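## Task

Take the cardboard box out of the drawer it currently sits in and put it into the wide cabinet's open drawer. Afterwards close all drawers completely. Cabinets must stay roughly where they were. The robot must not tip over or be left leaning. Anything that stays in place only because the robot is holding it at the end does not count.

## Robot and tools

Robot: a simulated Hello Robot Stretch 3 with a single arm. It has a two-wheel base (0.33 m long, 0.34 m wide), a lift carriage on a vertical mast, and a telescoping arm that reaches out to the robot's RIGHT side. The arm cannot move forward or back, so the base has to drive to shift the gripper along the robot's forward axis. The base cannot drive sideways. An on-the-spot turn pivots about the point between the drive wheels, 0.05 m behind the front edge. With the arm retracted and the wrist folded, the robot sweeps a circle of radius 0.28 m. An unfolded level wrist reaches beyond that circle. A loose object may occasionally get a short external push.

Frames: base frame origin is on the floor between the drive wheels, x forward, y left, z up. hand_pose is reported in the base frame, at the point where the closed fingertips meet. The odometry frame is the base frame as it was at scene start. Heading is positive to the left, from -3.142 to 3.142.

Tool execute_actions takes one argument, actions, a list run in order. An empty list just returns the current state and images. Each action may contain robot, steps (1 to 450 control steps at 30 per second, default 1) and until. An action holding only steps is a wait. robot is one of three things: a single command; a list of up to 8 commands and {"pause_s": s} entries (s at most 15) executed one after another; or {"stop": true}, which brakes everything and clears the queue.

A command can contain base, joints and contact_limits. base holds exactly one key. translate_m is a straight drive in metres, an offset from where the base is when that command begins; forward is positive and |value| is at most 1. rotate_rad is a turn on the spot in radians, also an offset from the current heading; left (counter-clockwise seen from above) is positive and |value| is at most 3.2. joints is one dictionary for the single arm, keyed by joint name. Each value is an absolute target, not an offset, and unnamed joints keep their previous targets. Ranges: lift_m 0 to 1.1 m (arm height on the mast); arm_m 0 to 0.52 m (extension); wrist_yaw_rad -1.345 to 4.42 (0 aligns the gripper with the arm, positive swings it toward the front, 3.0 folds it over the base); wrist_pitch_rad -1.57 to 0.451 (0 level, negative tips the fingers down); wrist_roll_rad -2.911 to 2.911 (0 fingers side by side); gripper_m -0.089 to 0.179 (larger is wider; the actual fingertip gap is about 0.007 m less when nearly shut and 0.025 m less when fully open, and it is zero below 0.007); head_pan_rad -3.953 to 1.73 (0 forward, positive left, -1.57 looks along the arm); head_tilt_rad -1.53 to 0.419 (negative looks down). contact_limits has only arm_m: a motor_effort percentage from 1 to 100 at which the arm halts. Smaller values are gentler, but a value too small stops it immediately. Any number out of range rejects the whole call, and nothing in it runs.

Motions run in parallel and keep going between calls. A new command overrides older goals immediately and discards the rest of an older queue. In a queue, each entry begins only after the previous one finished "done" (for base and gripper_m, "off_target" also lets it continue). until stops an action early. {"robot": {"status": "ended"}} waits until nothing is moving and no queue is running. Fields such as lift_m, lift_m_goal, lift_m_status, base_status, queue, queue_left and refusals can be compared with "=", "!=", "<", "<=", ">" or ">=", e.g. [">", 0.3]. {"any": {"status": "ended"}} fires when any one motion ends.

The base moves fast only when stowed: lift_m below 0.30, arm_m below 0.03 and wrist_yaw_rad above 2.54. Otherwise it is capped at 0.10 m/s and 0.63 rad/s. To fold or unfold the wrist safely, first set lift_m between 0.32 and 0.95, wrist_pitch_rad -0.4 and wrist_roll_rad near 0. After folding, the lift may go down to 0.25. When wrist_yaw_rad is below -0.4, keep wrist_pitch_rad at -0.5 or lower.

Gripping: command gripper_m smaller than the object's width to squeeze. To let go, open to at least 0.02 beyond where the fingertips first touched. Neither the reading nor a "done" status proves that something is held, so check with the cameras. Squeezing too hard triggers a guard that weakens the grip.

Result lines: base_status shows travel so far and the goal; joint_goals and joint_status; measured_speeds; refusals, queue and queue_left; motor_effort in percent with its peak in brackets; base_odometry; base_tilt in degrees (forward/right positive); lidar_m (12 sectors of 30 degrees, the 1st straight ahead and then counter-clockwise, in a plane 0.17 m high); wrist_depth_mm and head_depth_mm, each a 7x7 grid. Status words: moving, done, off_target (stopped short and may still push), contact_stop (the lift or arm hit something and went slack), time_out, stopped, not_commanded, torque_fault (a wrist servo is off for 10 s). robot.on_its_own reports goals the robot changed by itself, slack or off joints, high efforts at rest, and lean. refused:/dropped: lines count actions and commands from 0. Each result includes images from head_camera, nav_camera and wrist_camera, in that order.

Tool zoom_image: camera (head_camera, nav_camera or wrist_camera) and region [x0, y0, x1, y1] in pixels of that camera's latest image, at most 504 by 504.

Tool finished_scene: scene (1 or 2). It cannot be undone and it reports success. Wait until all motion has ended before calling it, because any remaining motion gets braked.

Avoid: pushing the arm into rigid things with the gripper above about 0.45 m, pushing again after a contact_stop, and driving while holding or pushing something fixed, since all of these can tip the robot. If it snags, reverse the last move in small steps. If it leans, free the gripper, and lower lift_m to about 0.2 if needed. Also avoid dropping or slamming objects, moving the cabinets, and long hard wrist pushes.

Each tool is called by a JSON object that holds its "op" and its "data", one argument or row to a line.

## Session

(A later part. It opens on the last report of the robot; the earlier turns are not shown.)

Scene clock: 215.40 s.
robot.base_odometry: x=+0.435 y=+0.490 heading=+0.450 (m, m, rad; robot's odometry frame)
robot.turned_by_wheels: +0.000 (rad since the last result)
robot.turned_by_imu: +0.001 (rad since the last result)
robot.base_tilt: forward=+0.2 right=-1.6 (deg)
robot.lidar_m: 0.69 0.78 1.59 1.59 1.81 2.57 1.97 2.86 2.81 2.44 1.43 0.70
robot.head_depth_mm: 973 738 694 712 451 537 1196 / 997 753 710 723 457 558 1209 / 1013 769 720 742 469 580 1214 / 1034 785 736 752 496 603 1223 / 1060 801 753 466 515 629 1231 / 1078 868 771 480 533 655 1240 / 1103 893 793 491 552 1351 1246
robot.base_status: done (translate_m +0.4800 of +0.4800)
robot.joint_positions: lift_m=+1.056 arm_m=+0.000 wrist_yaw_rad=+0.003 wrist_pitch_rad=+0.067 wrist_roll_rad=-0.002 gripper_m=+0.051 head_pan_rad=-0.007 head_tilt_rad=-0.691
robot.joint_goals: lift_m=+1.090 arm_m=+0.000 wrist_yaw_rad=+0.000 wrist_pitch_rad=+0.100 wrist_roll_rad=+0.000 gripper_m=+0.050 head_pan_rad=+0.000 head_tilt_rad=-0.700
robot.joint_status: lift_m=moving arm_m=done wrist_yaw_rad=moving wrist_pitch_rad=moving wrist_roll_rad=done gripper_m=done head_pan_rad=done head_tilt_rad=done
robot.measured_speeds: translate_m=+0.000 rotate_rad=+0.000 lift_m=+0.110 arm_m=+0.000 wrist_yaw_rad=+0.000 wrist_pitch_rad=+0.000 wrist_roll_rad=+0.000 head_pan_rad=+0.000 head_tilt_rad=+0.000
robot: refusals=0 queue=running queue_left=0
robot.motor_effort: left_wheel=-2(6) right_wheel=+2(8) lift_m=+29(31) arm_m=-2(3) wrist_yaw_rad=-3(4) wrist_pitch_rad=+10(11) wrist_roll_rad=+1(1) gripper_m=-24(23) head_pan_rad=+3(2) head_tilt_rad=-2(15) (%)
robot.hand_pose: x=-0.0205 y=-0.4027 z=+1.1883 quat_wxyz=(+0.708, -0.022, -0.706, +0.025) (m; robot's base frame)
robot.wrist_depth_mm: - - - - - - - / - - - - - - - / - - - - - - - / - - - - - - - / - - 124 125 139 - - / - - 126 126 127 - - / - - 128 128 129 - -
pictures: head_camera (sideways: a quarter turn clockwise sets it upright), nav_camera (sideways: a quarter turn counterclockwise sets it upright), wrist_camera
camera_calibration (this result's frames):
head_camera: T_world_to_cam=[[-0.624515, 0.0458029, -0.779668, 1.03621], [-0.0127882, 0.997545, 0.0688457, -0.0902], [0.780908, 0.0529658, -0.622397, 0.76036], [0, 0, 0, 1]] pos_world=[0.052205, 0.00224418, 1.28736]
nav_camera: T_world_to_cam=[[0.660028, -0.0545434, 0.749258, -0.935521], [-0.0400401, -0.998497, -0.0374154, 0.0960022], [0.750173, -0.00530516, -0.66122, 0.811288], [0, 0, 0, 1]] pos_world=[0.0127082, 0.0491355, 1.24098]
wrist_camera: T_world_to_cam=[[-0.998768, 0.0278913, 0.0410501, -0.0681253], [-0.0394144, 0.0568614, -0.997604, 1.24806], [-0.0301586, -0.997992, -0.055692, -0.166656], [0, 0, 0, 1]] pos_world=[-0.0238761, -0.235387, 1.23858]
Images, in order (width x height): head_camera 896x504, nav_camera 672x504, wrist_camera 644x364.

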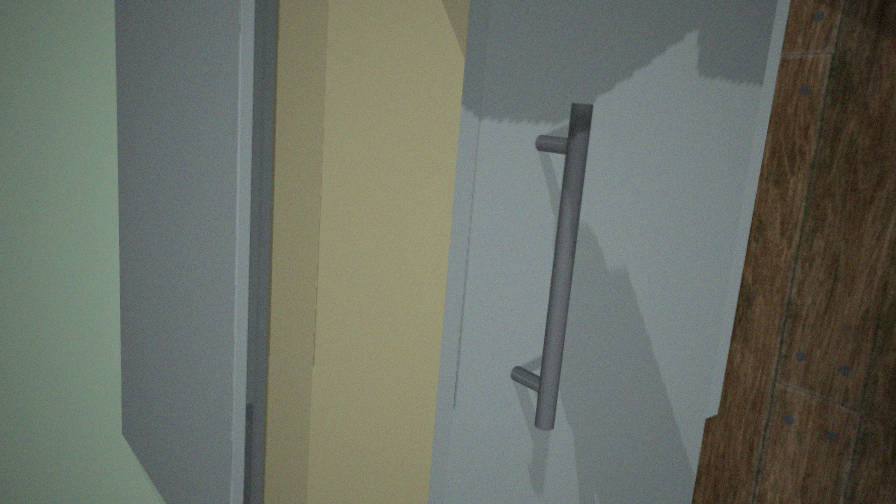

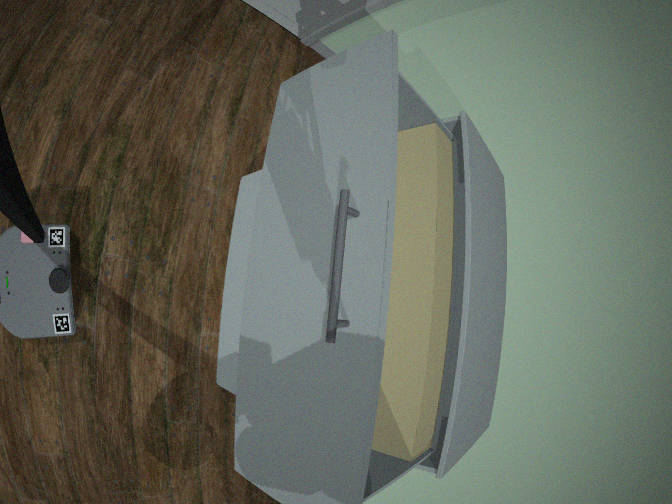

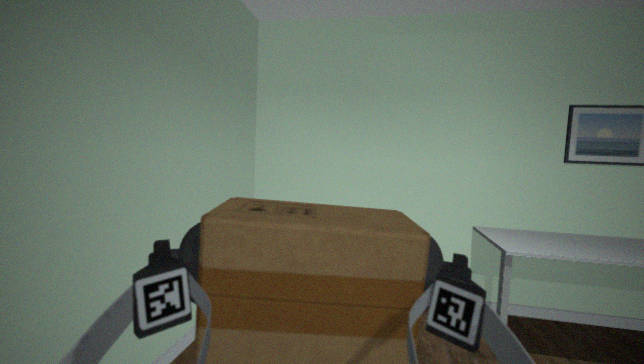

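{"op": "execute_actions", "data": {
  "actions": [
    {"robot":{"base":{"rotate_rad":1.365},"joints":{"arm_m":0.2,"lift_m":1.1,"wrist_pitch_rad":-0.3}},"steps":300,"until":{"robot":{"arm_m":[">",0.12]}}},
    {"robot":{"joints":{"head_pan_rad":-1.45,"head_tilt_rad":-0.75}},"steps":300,"until":{"robot":{"status":"ended"}}}
  ]
}}

Scene clock: 221.63 s.
robot.base_odometry: x=+0.435 y=+0.490 heading=+1.815 (m, m, rad; robot's odometry frame)
robot.turned_by_wheels: +1.365 (rad since the last result)
robot.turned_by_imu: +1.381 (rad since the last result)
robot.base_tilt: forward=+0.1 right=-1.5 (deg)
robot.lidar_m: 1.59 1.67 2.28 1.97 2.65 2.81 2.43 1.71 0.72 0.69 0.72 1.67
robot.head_depth_mm: - 740 691 436 492 603 1171 / 986 724 700 445 504 619 1185 / 995 717 712 452 515 1269 1189 / 995 748 721 455 528 1291 1190 / 1016 761 732 461 541 1297 1195 / 1031 774 746 468 553 1324 1207 / 1047 783 758 480 565 1344 1216
robot.base_status: done (rotate_rad +1.3649 of +1.3650)
robot.joint_positions: lift_m=+1.100 arm_m=+0.200 wrist_yaw_rad=+0.002 wrist_pitch_rad=-0.320 wrist_roll_rad=-0.002 gripper_m=+0.051 head_pan_rad=-1.443 head_tilt_rad=-0.741
robot.joint_goals: lift_m=+1.100 arm_m=+0.200 wrist_yaw_rad=+0.000 wrist_pitch_rad=-0.300 wrist_roll_rad=+0.000 gripper_m=+0.050 head_pan_rad=-1.450 head_tilt_rad=-0.750
robot.joint_status: lift_m=done arm_m=done wrist_yaw_rad=done wrist_pitch_rad=done wrist_roll_rad=done gripper_m=done head_pan_rad=done head_tilt_rad=done
robot.measured_speeds: translate_m=+0.000 rotate_rad=+0.000 lift_m=+0.000 arm_m=+0.000 wrist_yaw_rad=+0.000 wrist_pitch_rad=+0.000 wrist_roll_rad=+0.000 head_pan_rad=+0.000 head_tilt_rad=+0.000
robot: refusals=0 queue=done queue_left=0
robot.motor_effort: left_wheel=-1(6) right_wheel=+3(7) lift_m=+29(30) arm_m=+2(2) wrist_yaw_rad=-2(2) wrist_pitch_rad=+6(10) wrist_roll_rad=+1(1) gripper_m=-24(22) head_pan_rad=-3(36) head_tilt_rad=-2(5) (%)
robot.hand_pose: x=-0.0211 y=-0.5804 z=+1.1348 quat_wxyz=(+0.699, +0.114, -0.697, -0.112) (m; robot's base frame)
robot.wrist_depth_mm: 668 652 661 679 672 676 688 / 716 726 714 729 721 723 720 / 620 642 646 685 721 765 779 / 436 442 459 477 488 505 839 / 334 343 124 125 139 372 876 / 360 357 125 126 127 372 359 / 321 321 129 128 130 337 348
pictures: head_camera (sideways: a quarter turn clockwise sets it upright), nav_camera (sideways: a quarter turn counterclockwise sets it upright), wrist_camera
camera_calibration (this result's frames):
head_camera: T_world_to_cam=[[-0.0434492, 0.662648, -0.747669, 0.990958], [0.987203, 0.143415, 0.0697374, -0.0974564], [0.153438, -0.735071, -0.660399, 0.813622], [0, 0, 0, 1]] pos_world=[0.0144248, -0.0446103, 1.28502]
nav_camera: T_world_to_cam=[[0.0393657, -0.697473, 0.715529, -0.887777], [-0.995043, -0.0928077, -0.0357221, 0.0996209], [0.0913218, -0.710576, -0.697669, 0.862714], [0, 0, 0, 1]] pos_world=[0.0552904, 0.00307016, 1.24068]
wrist_camera: T_world_to_cam=[[-0.998683, 0.0119423, 0.0499025, -0.080791], [-0.0399652, 0.428922, -0.902457, 1.31277], [-0.0321818, -0.903263, -0.42788, 0.130305], [0, 0, 0, 1]] pos_world=[-0.0240262, -0.444409, 1.2445]
Images, in order (width x height): head_camera 896x504, nav_camera 672x504, wrist_camera 644x364.

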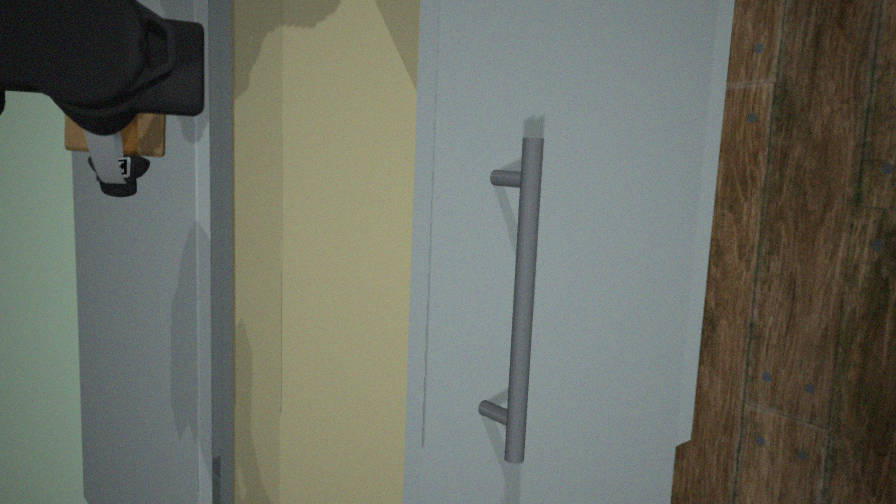

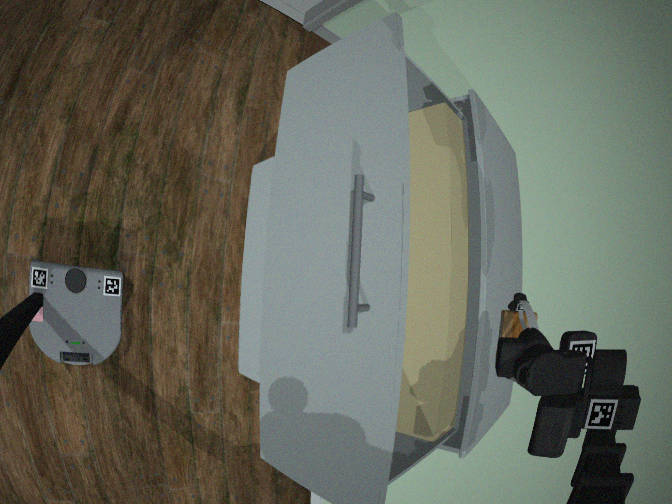

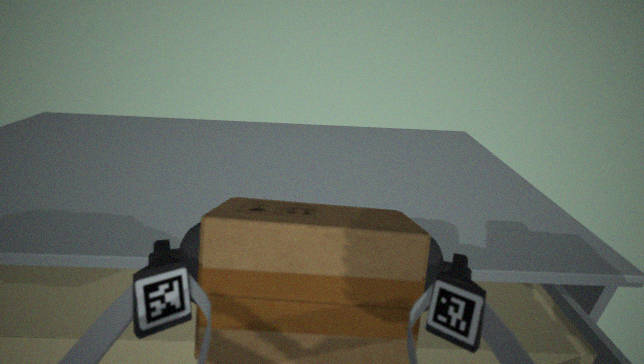

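{"op": "execute_actions", "data": {
  "actions": [
    {"robot":{"joints":{"arm_m":0.375,"wrist_pitch_rad":-0.7}},"steps":300,"until":{"robot":{"arm_m":[">",0.27]}}},
    {"robot":{"joints":{"wrist_pitch_rad":-1.55,"head_pan_rad":-1.6,"head_tilt_rad":-0.5}},"steps":300,"until":{"robot":{"status":"ended"}}}
  ]
}}

Scene clock: 231.57 s.
robot.base_odometry: x=+0.435 y=+0.490 heading=+1.815 (m, m, rad; robot's odometry frame)
robot.turned_by_wheels: +0.000 (rad since the last result)
robot.turned_by_imu: -0.001 (rad since the last result)
robot.base_tilt: forward=+0.2 right=-1.6 (deg)
robot.lidar_m: 1.59 1.67 2.28 1.97 2.65 2.81 2.43 1.70 0.72 0.69 0.72 1.67
robot.head_depth_mm: - 1087 827 728 742 452 514 / 984 1113 849 735 507 452 514 / 985 - - 716 505 453 515 / 993 1087 890 723 522 446 516 / 1005 1085 901 729 751 446 516 / 1005 1082 921 729 749 439 515 / 1003 1086 944 730 751 438 515
robot.base_status: done (rotate_rad +1.3649 of +1.3650)
robot.joint_positions: lift_m=+1.100 arm_m=+0.375 wrist_yaw_rad=+0.002 wrist_pitch_rad=-1.541 wrist_roll_rad=-0.002 gripper_m=+0.051 head_pan_rad=-1.593 head_tilt_rad=-0.507
robot.joint_goals: lift_m=+1.100 arm_m=+0.375 wrist_yaw_rad=+0.000 wrist_pitch_rad=-1.550 wrist_roll_rad=+0.000 gripper_m=+0.050 head_pan_rad=-1.600 head_tilt_rad=-0.500
robot.joint_status: lift_m=done arm_m=done wrist_yaw_rad=done wrist_pitch_rad=done wrist_roll_rad=done gripper_m=done head_pan_rad=done head_tilt_rad=done
robot.measured_speeds: translate_m=+0.000 rotate_rad=+0.000 lift_m=+0.000 arm_m=+0.000 wrist_yaw_rad=+0.000 wrist_pitch_rad=+0.000 wrist_roll_rad=+0.000 head_pan_rad=+0.000 head_tilt_rad=+0.000
robot: refusals=0 queue=done queue_left=0
robot.motor_effort: left_wheel=-1(2) right_wheel=+3(3) lift_m=+29(29) arm_m=+2(1) wrist_yaw_rad=-1(1) wrist_pitch_rad=-3(5) wrist_roll_rad=+1(1) gripper_m=-23(23) head_pan_rad=-2(16) head_tilt_rad=+4(15) (%)
robot.hand_pose: x=-0.0217 y=-0.5032 z=+0.9814 quat_wxyz=(+0.508, +0.493, -0.506, -0.492) (m; robot's base frame)
robot.wrist_depth_mm: 335 320 310 298 289 281 269 / 406 408 413 416 409 418 339 / 417 411 420 422 423 425 340 / 421 425 426 422 429 428 336 / 427 427 124 125 138 451 329 / 372 403 125 126 127 427 330 / 292 269 129 129 130 311 301
pictures: head_camera (sideways: a quarter turn clockwise sets it upright), nav_camera (sideways: a quarter turn counterclockwise sets it upright), wrist_camera
camera_calibration (this result's frames):
head_camera: T_world_to_cam=[[0.051925, 0.470985, -0.880612, 1.1637], [0.997895, 0.0098352, 0.0641008, -0.0902037], [0.0388515, -0.882087, -0.469482, 0.56594], [0, 0, 0, 1]] pos_world=[0.00760112, -0.0479899, 1.29625]
nav_camera: T_world_to_cam=[[-0.0613145, -0.511312, 0.857205, -1.07185], [-0.997935, 0.0478497, -0.0428391, 0.108916], [-0.0191128, -0.858062, -0.51319, 0.623402], [0, 0, 0, 1]] pos_world=[0.0548862, -0.0183428, 1.24338]
wrist_camera: T_world_to_cam=[[-0.998598, -0.0431908, 0.0306087, -0.0834628], [-0.0401279, 0.99472, 0.0944563, 0.447437], [-0.0345268, 0.0930956, -0.995058, 1.19235], [0, 0, 0, 1]] pos_world=[-0.0242232, -0.559681, 1.14675]
Images, in order (width x height): head_camera 896x504, nav_camera 672x504, wrist_camera 644x364.

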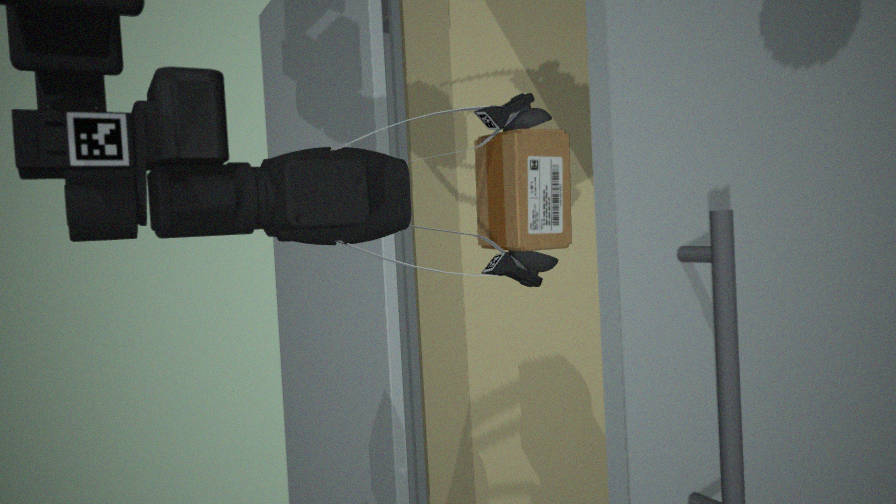

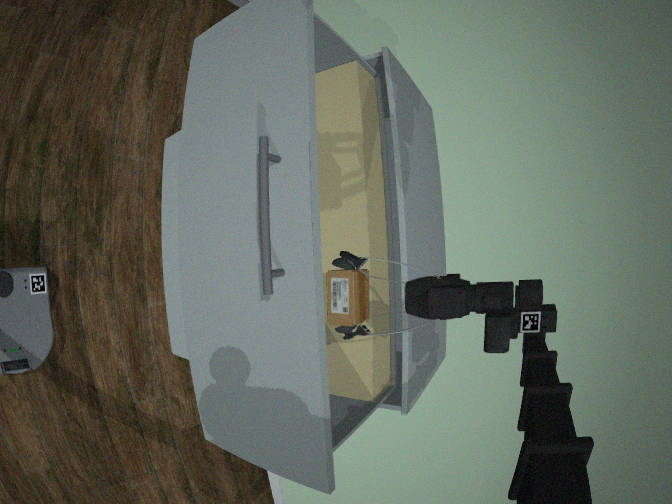

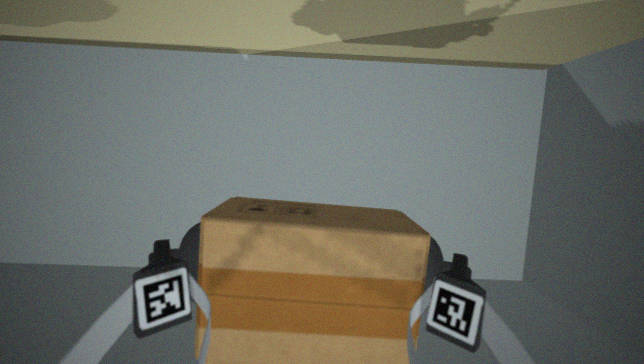

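{"op": "execute_actions", "data": {
  "actions": [
    {"robot":{"joints":{"lift_m":0.875,"head_pan_rad":-1.75,"head_tilt_rad":-0.7}},"steps":300,"until":{"robot":{"status":"ended"}}}
  ]
}}

Scene clock: 237.87 s.
robot.base_odometry: x=+0.435 y=+0.490 heading=+1.815 (m, m, rad; robot's odometry frame)
robot.turned_by_wheels: +0.000 (rad since the last result)
robot.turned_by_imu: -0.001 (rad since the last result)
robot.base_tilt: forward=+0.2 right=-1.6 (deg)
robot.lidar_m: 1.59 1.68 2.29 1.97 2.65 2.82 2.44 1.71 0.72 0.69 0.72 1.67
robot.head_depth_mm: 1083 792 735 470 - 1295 1200 / 1057 796 742 - 519 618 1206 / 1035 811 - 450 498 600 1214 / 1033 831 - 442 487 584 1214 / 1018 800 714 437 465 567 1224 / 1000 818 707 735 454 551 1230 / 985 835 697 729 440 537 1227
robot.base_status: done (rotate_rad +1.3649 of +1.3650)
robot.joint_positions: lift_m=+0.875 arm_m=+0.375 wrist_yaw_rad=+0.002 wrist_pitch_rad=-1.543 wrist_roll_rad=-0.002 gripper_m=+0.051 head_pan_rad=-1.743 head_tilt_rad=-0.691
robot.joint_goals: lift_m=+0.875 arm_m=+0.375 wrist_yaw_rad=+0.000 wrist_pitch_rad=-1.550 wrist_roll_rad=+0.000 gripper_m=+0.050 head_pan_rad=-1.750 head_tilt_rad=-0.700
robot.joint_status: lift_m=done arm_m=done wrist_yaw_rad=done wrist_pitch_rad=done wrist_roll_rad=done gripper_m=done head_pan_rad=done head_tilt_rad=done
robot.measured_speeds: translate_m=+0.000 rotate_rad=+0.000 lift_m=+0.000 arm_m=+0.000 wrist_yaw_rad=+0.000 wrist_pitch_rad=+0.000 wrist_roll_rad=+0.000 head_pan_rad=+0.000 head_tilt_rad=+0.000
robot: refusals=0 queue=done queue_left=0
robot.motor_effort: left_wheel=-1(2) right_wheel=+3(3) lift_m=+14(28) arm_m=+2(2) wrist_yaw_rad=-1(0) wrist_pitch_rad=-2(3) wrist_roll_rad=+1(1) gripper_m=-23(23) head_pan_rad=-3(16) head_tilt_rad=-2(14) (%)
robot.hand_pose: x=-0.0217 y=-0.5028 z=+0.7573 quat_wxyz=(+0.508, +0.494, -0.506, -0.492) (m; robot's base frame)
robot.wrist_depth_mm: 188 189 190 191 192 194 194 / 191 192 193 195 195 198 198 / 194 196 197 197 199 200 202 / 199 199 200 201 202 204 206 / 201 203 124 125 138 208 209 / 207 206 125 127 127 213 212 / 209 212 128 129 130 217 217
pictures: head_camera (sideways: a quarter turn clockwise sets it upright), nav_camera (sideways: a quarter turn counterclockwise sets it upright), wrist_camera
camera_calibration (this result's frames):
head_camera: T_world_to_cam=[[0.147842, 0.60843, -0.779715, 1.03156], [0.986075, -0.151381, 0.0688443, -0.0962912], [-0.0761467, -0.779036, -0.622339, 0.765512], [0, 0, 0, 1]] pos_world=[0.00073367, -0.0458476, 1.28736]
nav_camera: T_world_to_cam=[[-0.162303, -0.642025, 0.749307, -0.930569], [-0.978329, 0.203649, -0.0374179, 0.101729], [-0.128572, -0.739142, -0.661165, 0.816575], [0, 0, 0, 1]] pos_world=[0.0534797, -0.0146008, 1.24098]
wrist_camera: T_world_to_cam=[[-0.998598, -0.0432337, 0.0305492, -0.0765647], [-0.0401265, 0.994583, 0.0958868, 0.467089], [-0.0345292, 0.0945266, -0.994923, 0.969937], [0, 0, 0, 1]] pos_world=[-0.0242235, -0.559554, 0.922564]
Images, in order (width x height): head_camera 896x504, nav_camera 672x504, wrist_camera 644x364.

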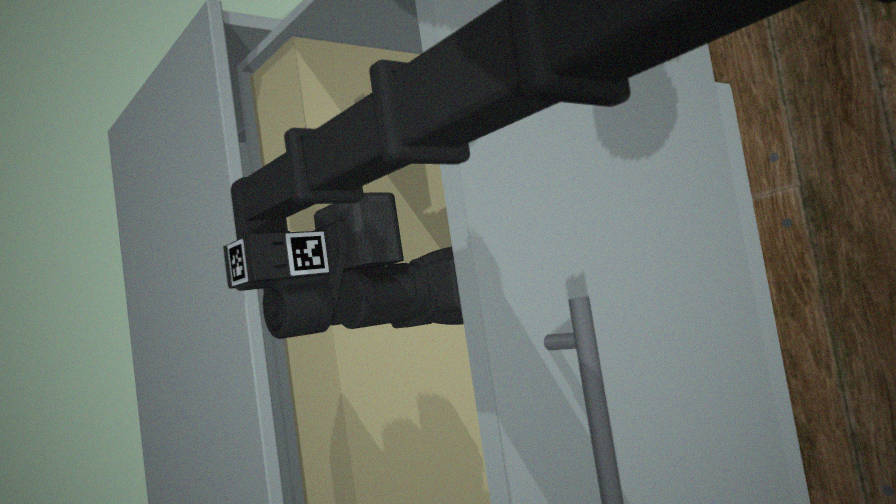

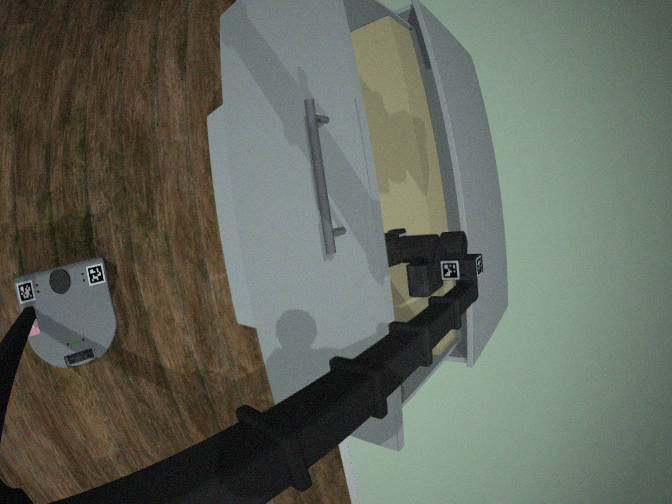

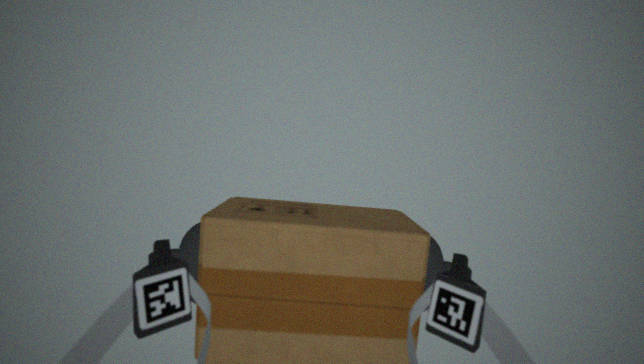

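{"op": "execute_actions", "data": {
  "actions": [
    {"robot":{"joints":{"lift_m":0.853}},"steps":300,"until":{"robot":{"status":"ended"}}}
  ]
}}

Scene clock: 242.37 s.
robot.base_odometry: x=+0.435 y=+0.490 heading=+1.815 (m, m, rad; robot's odometry frame)
robot.turned_by_wheels: +0.000 (rad since the last result)
robot.turned_by_imu: -0.001 (rad since the last result)
robot.base_tilt: forward=+0.2 right=-1.6 (deg)
robot.lidar_m: 1.59 1.67 2.28 1.97 2.64 2.82 2.44 1.70 0.72 0.69 0.72 1.66
robot.head_depth_mm: 1083 795 732 465 - - 1175 / 1059 799 740 - 520 625 1207 / 1032 813 - 444 500 602 1208 / 1035 788 - 441 487 581 1222 / 1019 801 746 439 464 567 1223 / 999 818 712 735 455 551 1224 / 987 834 696 729 440 536 1212
robot.base_status: done (rotate_rad +1.3649 of +1.3650)
robot.joint_positions: lift_m=+0.853 arm_m=+0.375 wrist_yaw_rad=+0.002 wrist_pitch_rad=-1.543 wrist_roll_rad=-0.002 gripper_m=+0.051 head_pan_rad=-1.743 head_tilt_rad=-0.691
robot.joint_goals: lift_m=+0.853 arm_m=+0.375 wrist_yaw_rad=+0.000 wrist_pitch_rad=-1.550 wrist_roll_rad=+0.000 gripper_m=+0.050 head_pan_rad=-1.750 head_tilt_rad=-0.700
robot.joint_status: lift_m=done arm_m=done wrist_yaw_rad=done wrist_pitch_rad=done wrist_roll_rad=done gripper_m=done head_pan_rad=done head_tilt_rad=done
robot.measured_speeds: translate_m=+0.000 rotate_rad=+0.000 lift_m=+0.000 arm_m=+0.000 wrist_yaw_rad=+0.000 wrist_pitch_rad=+0.000 wrist_roll_rad=+0.000 head_pan_rad=+0.000 head_tilt_rad=+0.000
robot: refusals=0 queue=done queue_left=0
robot.motor_effort: left_wheel=-2(2) right_wheel=+3(3) lift_m=+15(14) arm_m=+2(3) wrist_yaw_rad=-3(1) wrist_pitch_rad=-2(2) wrist_roll_rad=+1(1) gripper_m=-23(23) head_pan_rad=-2(3) head_tilt_rad=-2(2) (%)
robot.hand_pose: x=-0.0217 y=-0.5027 z=+0.7353 quat_wxyz=(+0.508, +0.494, -0.506, -0.493) (m; robot's base frame)
robot.wrist_depth_mm: 167 168 169 170 171 171 173 / 170 171 172 172 174 175 176 / 174 174 176 176 176 178 179 / 177 177 177 178 180 182 183 / 179 180 124 125 138 185 187 / 182 183 125 126 126 188 190 / 187 189 128 129 130 193 195
pictures: head_camera (sideways: a quarter turn clockwise sets it upright), nav_camera (sideways: a quarter turn counterclockwise sets it upright), wrist_camera
camera_calibration (this result's frames):
head_camera: T_world_to_cam=[[0.147844, 0.608438, -0.779708, 1.03155], [0.986075, -0.151382, 0.0688445, -0.0962915], [-0.0761463, -0.779029, -0.622347, 0.765523], [0, 0, 0, 1]] pos_world=[0.000733657, -0.0458475, 1.28736]
nav_camera: T_world_to_cam=[[-0.162304, -0.642033, 0.7493, -0.93056], [-0.978328, 0.20365, -0.0374175, 0.101729], [-0.128572, -0.739135, -0.661172, 0.816585], [0, 0, 0, 1]] pos_world=[0.0534798, -0.0146002, 1.24098]
wrist_camera: T_world_to_cam=[[-0.998598, -0.0432412, 0.0305383, -0.0758858], [-0.040126, 0.994558, 0.0961466, 0.468929], [-0.0345296, 0.0947864, -0.994899, 0.948158], [0, 0, 0, 1]] pos_world=[-0.0242236, -0.559531, 0.900553]
Images, in order (width x height): head_camera 896x504, nav_camera 672x504, wrist_camera 644x364.

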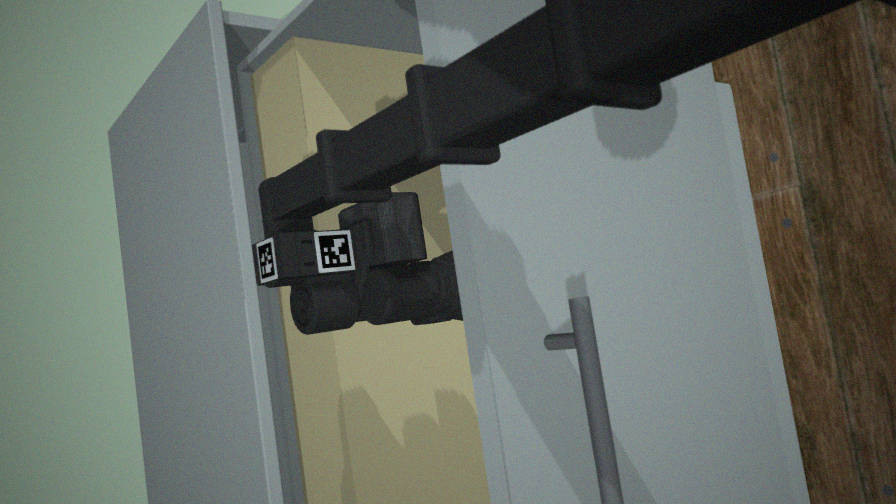

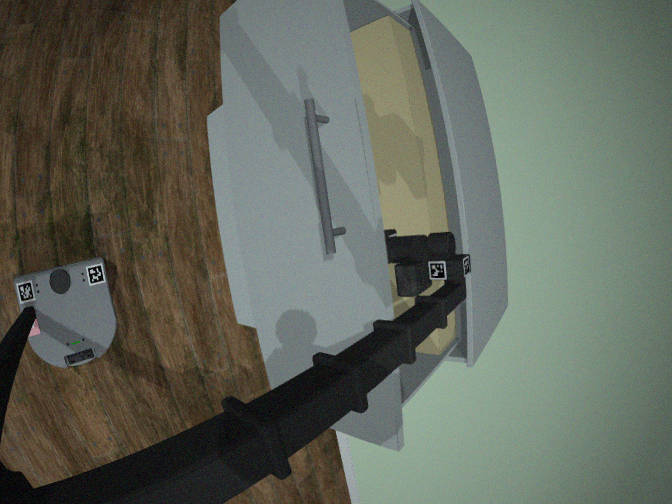

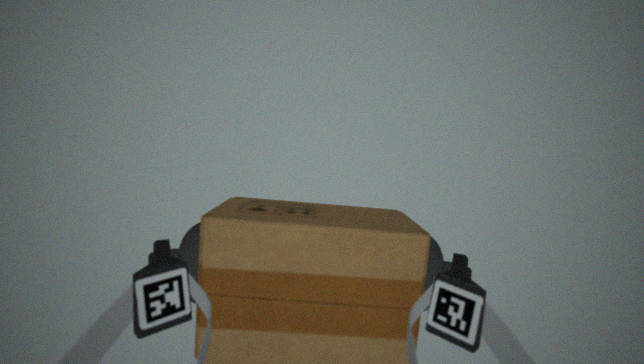

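{"op": "execute_actions", "data": {
  "actions": [
    {"robot":[{"joints":{"lift_m":0.848}},{"joints":{"gripper_m":0.14}}],"steps":300,"until":{"robot":{"status":"ended"}}},
    {"robot":{"joints":{"lift_m":0.99}},"steps":300,"until":{"robot":{"lift_m":[">",0.92]}}},
    {"robot":{"joints":{"wrist_yaw_rad":1.57,"gripper_m":0.02}},"steps":300,"until":{"robot":{"wrist_yaw_rad":[">",1.2]}}},
    {"robot":{"joints":{"wrist_pitch_rad":0.0,"head_pan_rad":-1.4,"head_tilt_rad":-0.6}},"steps":300,"until":{"robot":{"status":"ended"}}}
  ]
}}

Scene clock: 259.33 s.
robot.base_odometry: x=+0.435 y=+0.490 heading=+1.815 (m, m, rad; robot's odometry frame)
robot.turned_by_wheels: +0.000 (rad since the last result)
robot.turned_by_imu: -0.002 (rad since the last result)
robot.base_tilt: forward=+0.1 right=-1.5 (deg)
robot.lidar_m: 1.59 1.68 2.27 1.96 2.65 2.82 2.44 1.70 0.72 0.69 0.72 1.67
robot.head_depth_mm: 979 - 726 712 431 486 572 / 989 1029 739 729 431 500 1177 / 1007 1072 736 744 436 516 1191 / 1031 1072 762 759 447 532 1213 / 1049 1101 774 780 454 549 1233 / 1060 1114 784 790 469 565 1265 / 1085 1146 798 800 493 586 1293
robot.base_status: done (rotate_rad +1.3649 of +1.3650)
robot.joint_positions: lift_m=+0.990 arm_m=+0.375 wrist_yaw_rad=+1.567 wrist_pitch_rad=-0.025 wrist_roll_rad=-0.001 gripper_m=+0.020 head_pan_rad=-1.407 head_tilt_rad=-0.606
robot.joint_goals: lift_m=+0.990 arm_m=+0.375 wrist_yaw_rad=+1.570 wrist_pitch_rad=+0.000 wrist_roll_rad=+0.000 gripper_m=+0.020 head_pan_rad=-1.400 head_tilt_rad=-0.600
robot.joint_status: lift_m=done arm_m=done wrist_yaw_rad=done wrist_pitch_rad=done wrist_roll_rad=done gripper_m=done head_pan_rad=done head_tilt_rad=done
robot.measured_speeds: translate_m=+0.000 rotate_rad=+0.000 lift_m=+0.000 arm_m=+0.000 wrist_yaw_rad=+0.000 wrist_pitch_rad=+0.000 wrist_roll_rad=+0.000 head_pan_rad=+0.000 head_tilt_rad=+0.000
robot: refusals=0 queue=done queue_left=0
robot.motor_effort: left_wheel=-1(1) right_wheel=+3(3) lift_m=+29(31) arm_m=+2(2) wrist_yaw_rad=+3(5) wrist_pitch_rad=+8(8) wrist_roll_rad=+1(1) gripper_m=+0(96) head_pan_rad=+4(25) head_tilt_rad=+3(9) (%)
robot.hand_pose: x=+0.2342 y=-0.5209 z=+1.0977 quat_wxyz=(+0.508, +0.505, -0.494, +0.493) (m; robot's base frame)
robot.wrist_depth_mm: - - - - - - 803 / - - - - - - 802 / - - - - - - 790 / - - - - - - 782 / - - - - - 440 455 / - - 404 482 464 332 298 / - 254 493 500 409 334 229
pictures: head_camera (sideways: a quarter turn clockwise sets it upright), nav_camera (sideways: a quarter turn counterclockwise sets it upright), wrist_camera
camera_calibration (this result's frames):
head_camera: T_world_to_cam=[[-0.049708, 0.555997, -0.829697, 1.09792], [0.979981, 0.187502, 0.0669372, -0.0937787], [0.192787, -0.80976, -0.554186, 0.67521], [0, 0, 0, 1]] pos_world=[0.0163055, -0.0461008, 1.29141]
nav_camera: T_world_to_cam=[[0.0475166, -0.594889, 0.802403, -1.00106], [-0.990283, -0.133166, -0.0400846, 0.105278], [0.130699, -0.792701, -0.595435, 0.729491], [0, 0, 0, 1]] pos_world=[0.0564784, -0.00323061, 1.24184]
wrist_camera: T_world_to_cam=[[-0.0317928, -0.998547, 0.0435073, -0.570516], [-0.148939, -0.0383102, -0.988104, 1.14005], [0.988335, -0.0378945, -0.147504, 0.0804275], [0, 0, 0, 1]] pos_world=[0.0721701, -0.522963, 1.16317]
Images, in order (width x height): head_camera 896x504, nav_camera 672x504, wrist_camera 644x364.

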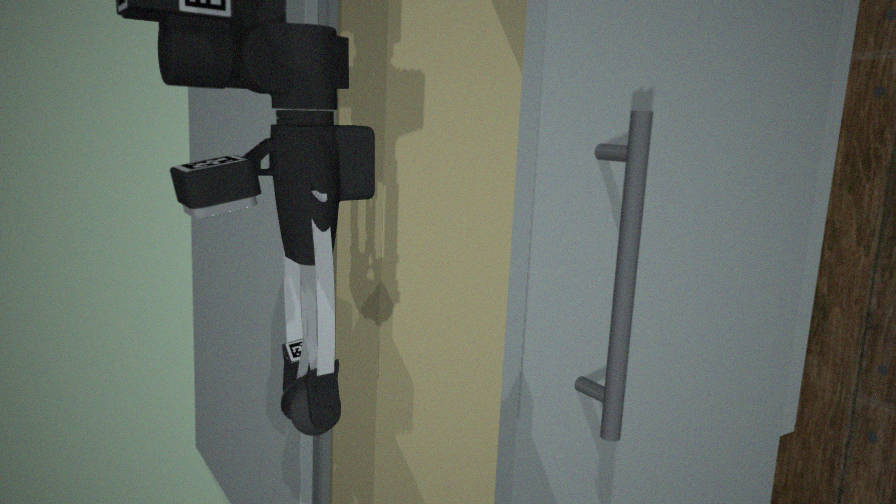

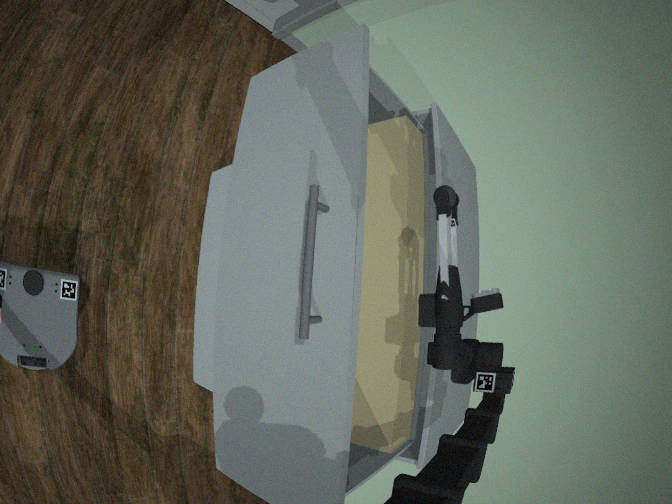

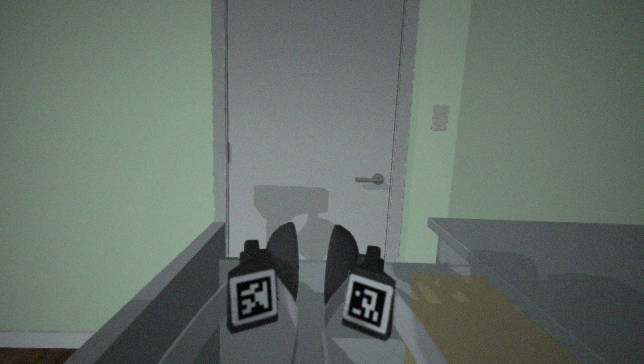

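{"op": "execute_actions", "data": {
  "actions": [
    {"robot":{"base":{"translate_m":0.1},"joints":{"arm_m":0.06,"wrist_yaw_rad":1.65,"head_pan_rad":-1.57,"head_tilt_rad":-0.9}},"steps":300,"until":{"robot":{"arm_m":["<",0.08]}}},
    {"robot":{"joints":{"lift_m":0.64}},"steps":300,"until":{"robot":{"status":"ended"}}}
  ]
}}

Scene clock: 270.10 s.
robot.base_odometry: x=+0.411 y=+0.587 heading=+1.815 (m, m, rad; robot's odometry frame)
robot.turned_by_wheels: +0.000 (rad since the last result)
robot.turned_by_imu: -0.002 (rad since the last result)
robot.base_tilt: forward=+0.2 right=-1.5 (deg)
robot.lidar_m: 1.49 1.57 2.14 1.98 2.03 2.91 2.54 1.70 0.72 0.69 0.72 1.56
robot.head_depth_mm: 670 670 438 507 646 - - / 682 672 439 507 648 - 1127 / 692 675 440 507 647 - 1125 / 675 685 440 509 648 1318 1123 / 687 686 452 510 651 1326 1131 / 701 689 455 509 652 1296 1154 / 712 692 454 510 652 1315 1144
robot.base_status: done (translate_m +0.1000 of +0.1000)
robot.joint_positions: lift_m=+0.640 arm_m=+0.060 wrist_yaw_rad=+1.648 wrist_pitch_rad=-0.024 wrist_roll_rad=-0.001 gripper_m=+0.020 head_pan_rad=-1.563 head_tilt_rad=-0.889
robot.joint_goals: lift_m=+0.640 arm_m=+0.060 wrist_yaw_rad=+1.650 wrist_pitch_rad=+0.000 wrist_roll_rad=+0.000 gripper_m=+0.020 head_pan_rad=-1.570 head_tilt_rad=-0.900
robot.joint_status: lift_m=done arm_m=done wrist_yaw_rad=done wrist_pitch_rad=done wrist_roll_rad=done gripper_m=done head_pan_rad=done head_tilt_rad=done
robot.measured_speeds: translate_m=+0.000 rotate_rad=+0.000 lift_m=+0.000 arm_m=+0.000 wrist_yaw_rad=+0.000 wrist_pitch_rad=+0.000 wrist_roll_rad=+0.000 head_pan_rad=+0.000 head_tilt_rad=+0.000
robot: refusals=0 queue=done queue_left=0
robot.motor_effort: left_wheel=-2(3) right_wheel=+3(7) lift_m=+14(29) arm_m=-2(2) wrist_yaw_rad=+1(5) wrist_pitch_rad=+7(8) wrist_roll_rad=+1(1) gripper_m=+1(1) head_pan_rad=-4(14) head_tilt_rad=-3(19) (%)
robot.hand_pose: x=+0.2335 y=-0.1854 z=+0.7489 quat_wxyz=(+0.487, +0.524, -0.473, +0.514) (m; robot's base frame)
robot.wrist_depth_mm: - - - - - - 232 / - - - - - - 230 / - - - - - 357 225 / - - - - - 347 225 / - - - - - 341 222 / - - - - - - 220 / - - - - - - -
pictures: head_camera (sideways: a quarter turn clockwise sets it upright), nav_camera (sideways: a quarter turn counterclockwise sets it upright), wrist_camera
camera_calibration (this result's frames):
head_camera: T_world_to_cam=[[0.0356493, 0.766135, -0.64169, 0.852368], [0.997361, 0.0133661, 0.071367, -0.0996263], [0.0632536, -0.64254, -0.763637, 0.948438], [0, 0, 0, 1]] pos_world=[0.00898483, -0.0422879, 1.27833]
nav_camera: T_world_to_cam=[[-0.043924, -0.795103, 0.604882, -0.743091], [-0.999025, 0.0322371, -0.0301701, 0.0924107], [0.00448866, -0.605618, -0.795743, 0.990782], [0, 0, 0, 1]] pos_world=[0.0552338, 0.00622257, 1.24068]
wrist_camera: T_world_to_cam=[[0.0499129, -0.997807, 0.0434659, -0.239292], [-0.143827, -0.0502475, -0.988326, 0.804958], [0.988343, 0.0430787, -0.146019, 0.0563064], [0, 0, 0, 1]] pos_world=[0.0720682, -0.200746, 0.814184]
Images, in order (width x height): head_camera 896x504, nav_camera 672x504, wrist_camera 644x364.

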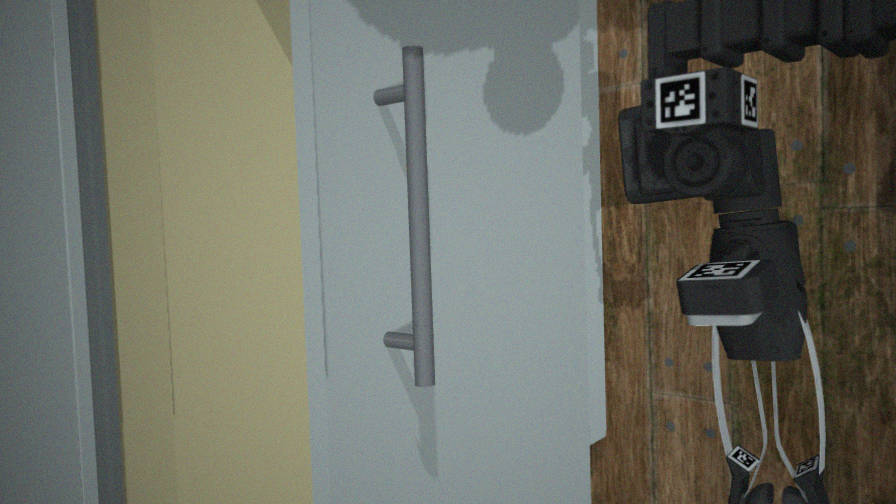

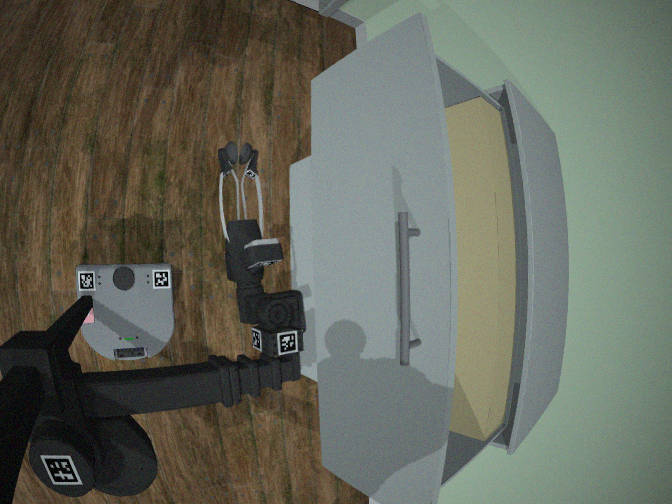

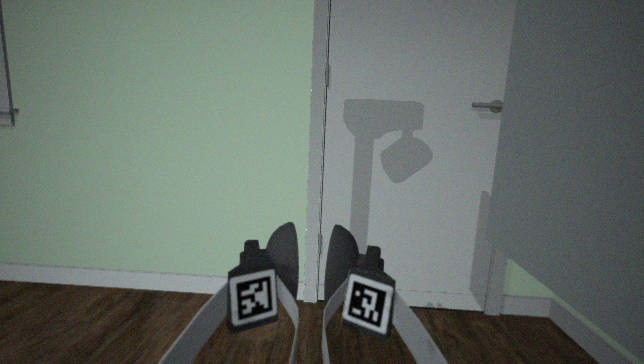

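{"op": "execute_actions", "data": {
  "actions": [
    {"robot":[{"joints":{"arm_m":0.14,"head_tilt_rad":-0.7},"contact_limits":{"arm_m":18}},{"joints":{"arm_m":0.44},"contact_limits":{"arm_m":18}}],"steps":300,"until":{"robot":{"status":"ended"}}}
  ]
}}

Scene clock: 277.37 s.
robot.base_odometry: x=+0.411 y=+0.587 heading=+1.815 (m, m, rad; robot's odometry frame)
robot.turned_by_wheels: +0.000 (rad since the last result)
robot.turned_by_imu: -0.001 (rad since the last result)
robot.base_tilt: forward=+0.2 right=-1.6 (deg)
robot.lidar_m: 1.49 1.57 2.14 1.98 2.03 2.92 2.53 1.70 0.72 0.69 0.72 1.57
robot.head_depth_mm: 991 711 685 785 954 - 1161 / 1003 767 674 754 1003 1187 1196 / 1007 784 687 758 1008 1188 1202 / 1012 801 676 774 1016 1198 1213 / 1017 769 678 795 1014 1198 1219 / 1021 785 693 797 1021 1209 1231 / 1028 799 710 797 996 1336 1242
robot.base_status: done (translate_m +0.1000 of +0.1000)
robot.joint_positions: lift_m=+0.640 arm_m=+0.440 wrist_yaw_rad=+1.644 wrist_pitch_rad=-0.024 wrist_roll_rad=-0.001 gripper_m=+0.020 head_pan_rad=-1.563 head_tilt_rad=-0.704
robot.joint_goals: lift_m=+0.640 arm_m=+0.440 wrist_yaw_rad=+1.650 wrist_pitch_rad=+0.000 wrist_roll_rad=+0.000 gripper_m=+0.020 head_pan_rad=-1.570 head_tilt_rad=-0.700
robot.joint_status: lift_m=done arm_m=done wrist_yaw_rad=done wrist_pitch_rad=done wrist_roll_rad=done gripper_m=done head_pan_rad=done head_tilt_rad=done
robot.measured_speeds: translate_m=+0.000 rotate_rad=+0.000 lift_m=+0.000 arm_m=+0.000 wrist_yaw_rad=+0.000 wrist_pitch_rad=+0.000 wrist_roll_rad=+0.000 head_pan_rad=+0.000 head_tilt_rad=+0.000
robot: refusals=0 queue=done queue_left=0
robot.motor_effort: left_wheel=-1(3) right_wheel=+1(4) lift_m=+15(16) arm_m=+4(15) wrist_yaw_rad=+6(12) wrist_pitch_rad=+7(7) wrist_roll_rad=+1(1) gripper_m=+0(0) head_pan_rad=-3(4) head_tilt_rad=+2(15) (%)
robot.contact_limits: arm_m 18 (drawing in: default 21, maximum 34; extending or still: default 28, maximum 46)
robot.hand_pose: x=+0.2336 y=-0.5660 z=+0.7489 quat_wxyz=(+0.488, +0.523, -0.475, +0.512) (m; robot's base frame)
robot.wrist_depth_mm: - - - - - 178 113 / - - - - - 175 112 / - - - - - 172 111 / - - - - 379 169 110 / - - - - 369 167 109 / - - - - - 164 107 / - - - - - 162 107
pictures: head_camera (sideways: a quarter turn clockwise sets it upright), nav_camera (sideways: a quarter turn counterclockwise sets it upright), wrist_camera
camera_calibration (this result's frames):
head_camera: T_world_to_cam=[[0.0366709, 0.635072, -0.771582, 1.02164], [0.997262, 0.0263592, 0.0690925, -0.0966815], [0.064217, -0.772003, -0.632367, 0.777701], [0, 0, 0, 1]] pos_world=[0.00901074, -0.0458771, 1.28675]
nav_camera: T_world_to_cam=[[-0.0448988, -0.670315, 0.740717, -0.920089], [-0.998976, 0.0260419, -0.0369866, 0.101293], [0.005503, -0.74162, -0.670798, 0.828288], [0, 0, 0, 1]] pos_world=[0.0553202, -0.00511271, 1.24089]
wrist_camera: T_world_to_cam=[[0.0451466, -0.998035, 0.0434525, -0.618008], [-0.144057, -0.0495463, -0.988328, 0.786219], [0.988539, 0.03836, -0.146011, 0.0698739], [0, 0, 0, 1]] pos_world=[0.072088, -0.58052, 0.814099]
Images, in order (width x height): head_camera 896x504, nav_camera 672x504, wrist_camera 644x364.

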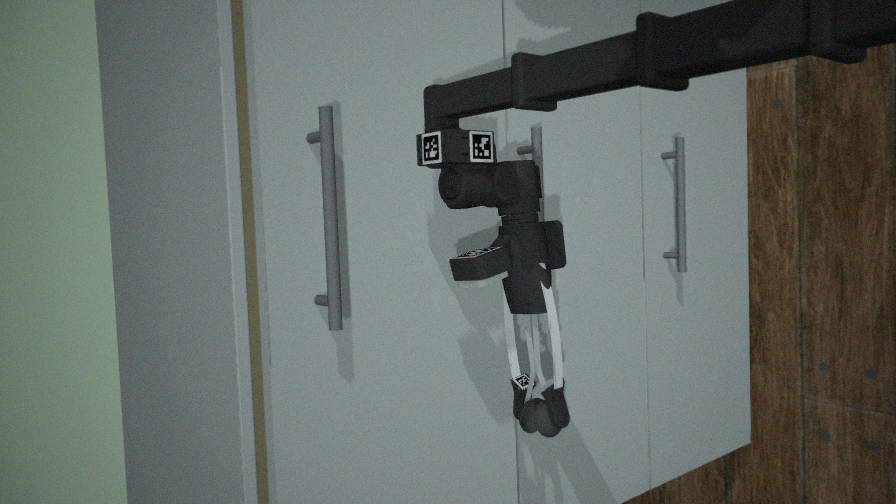

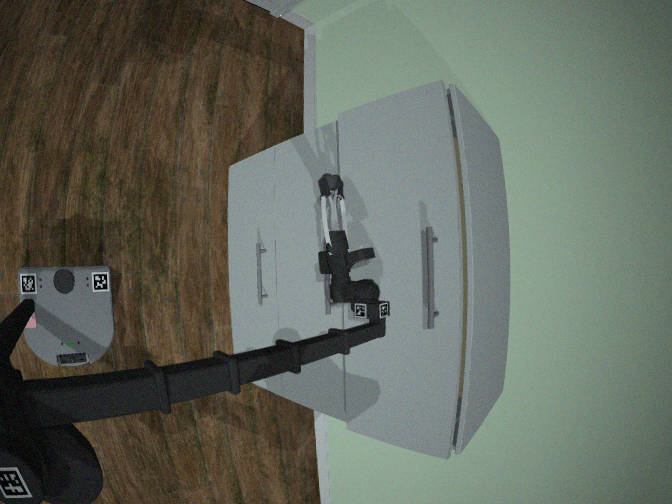

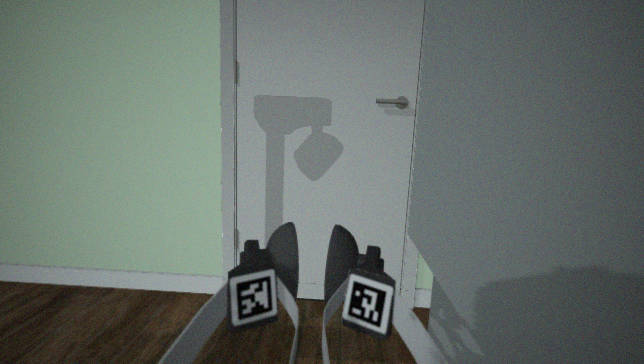

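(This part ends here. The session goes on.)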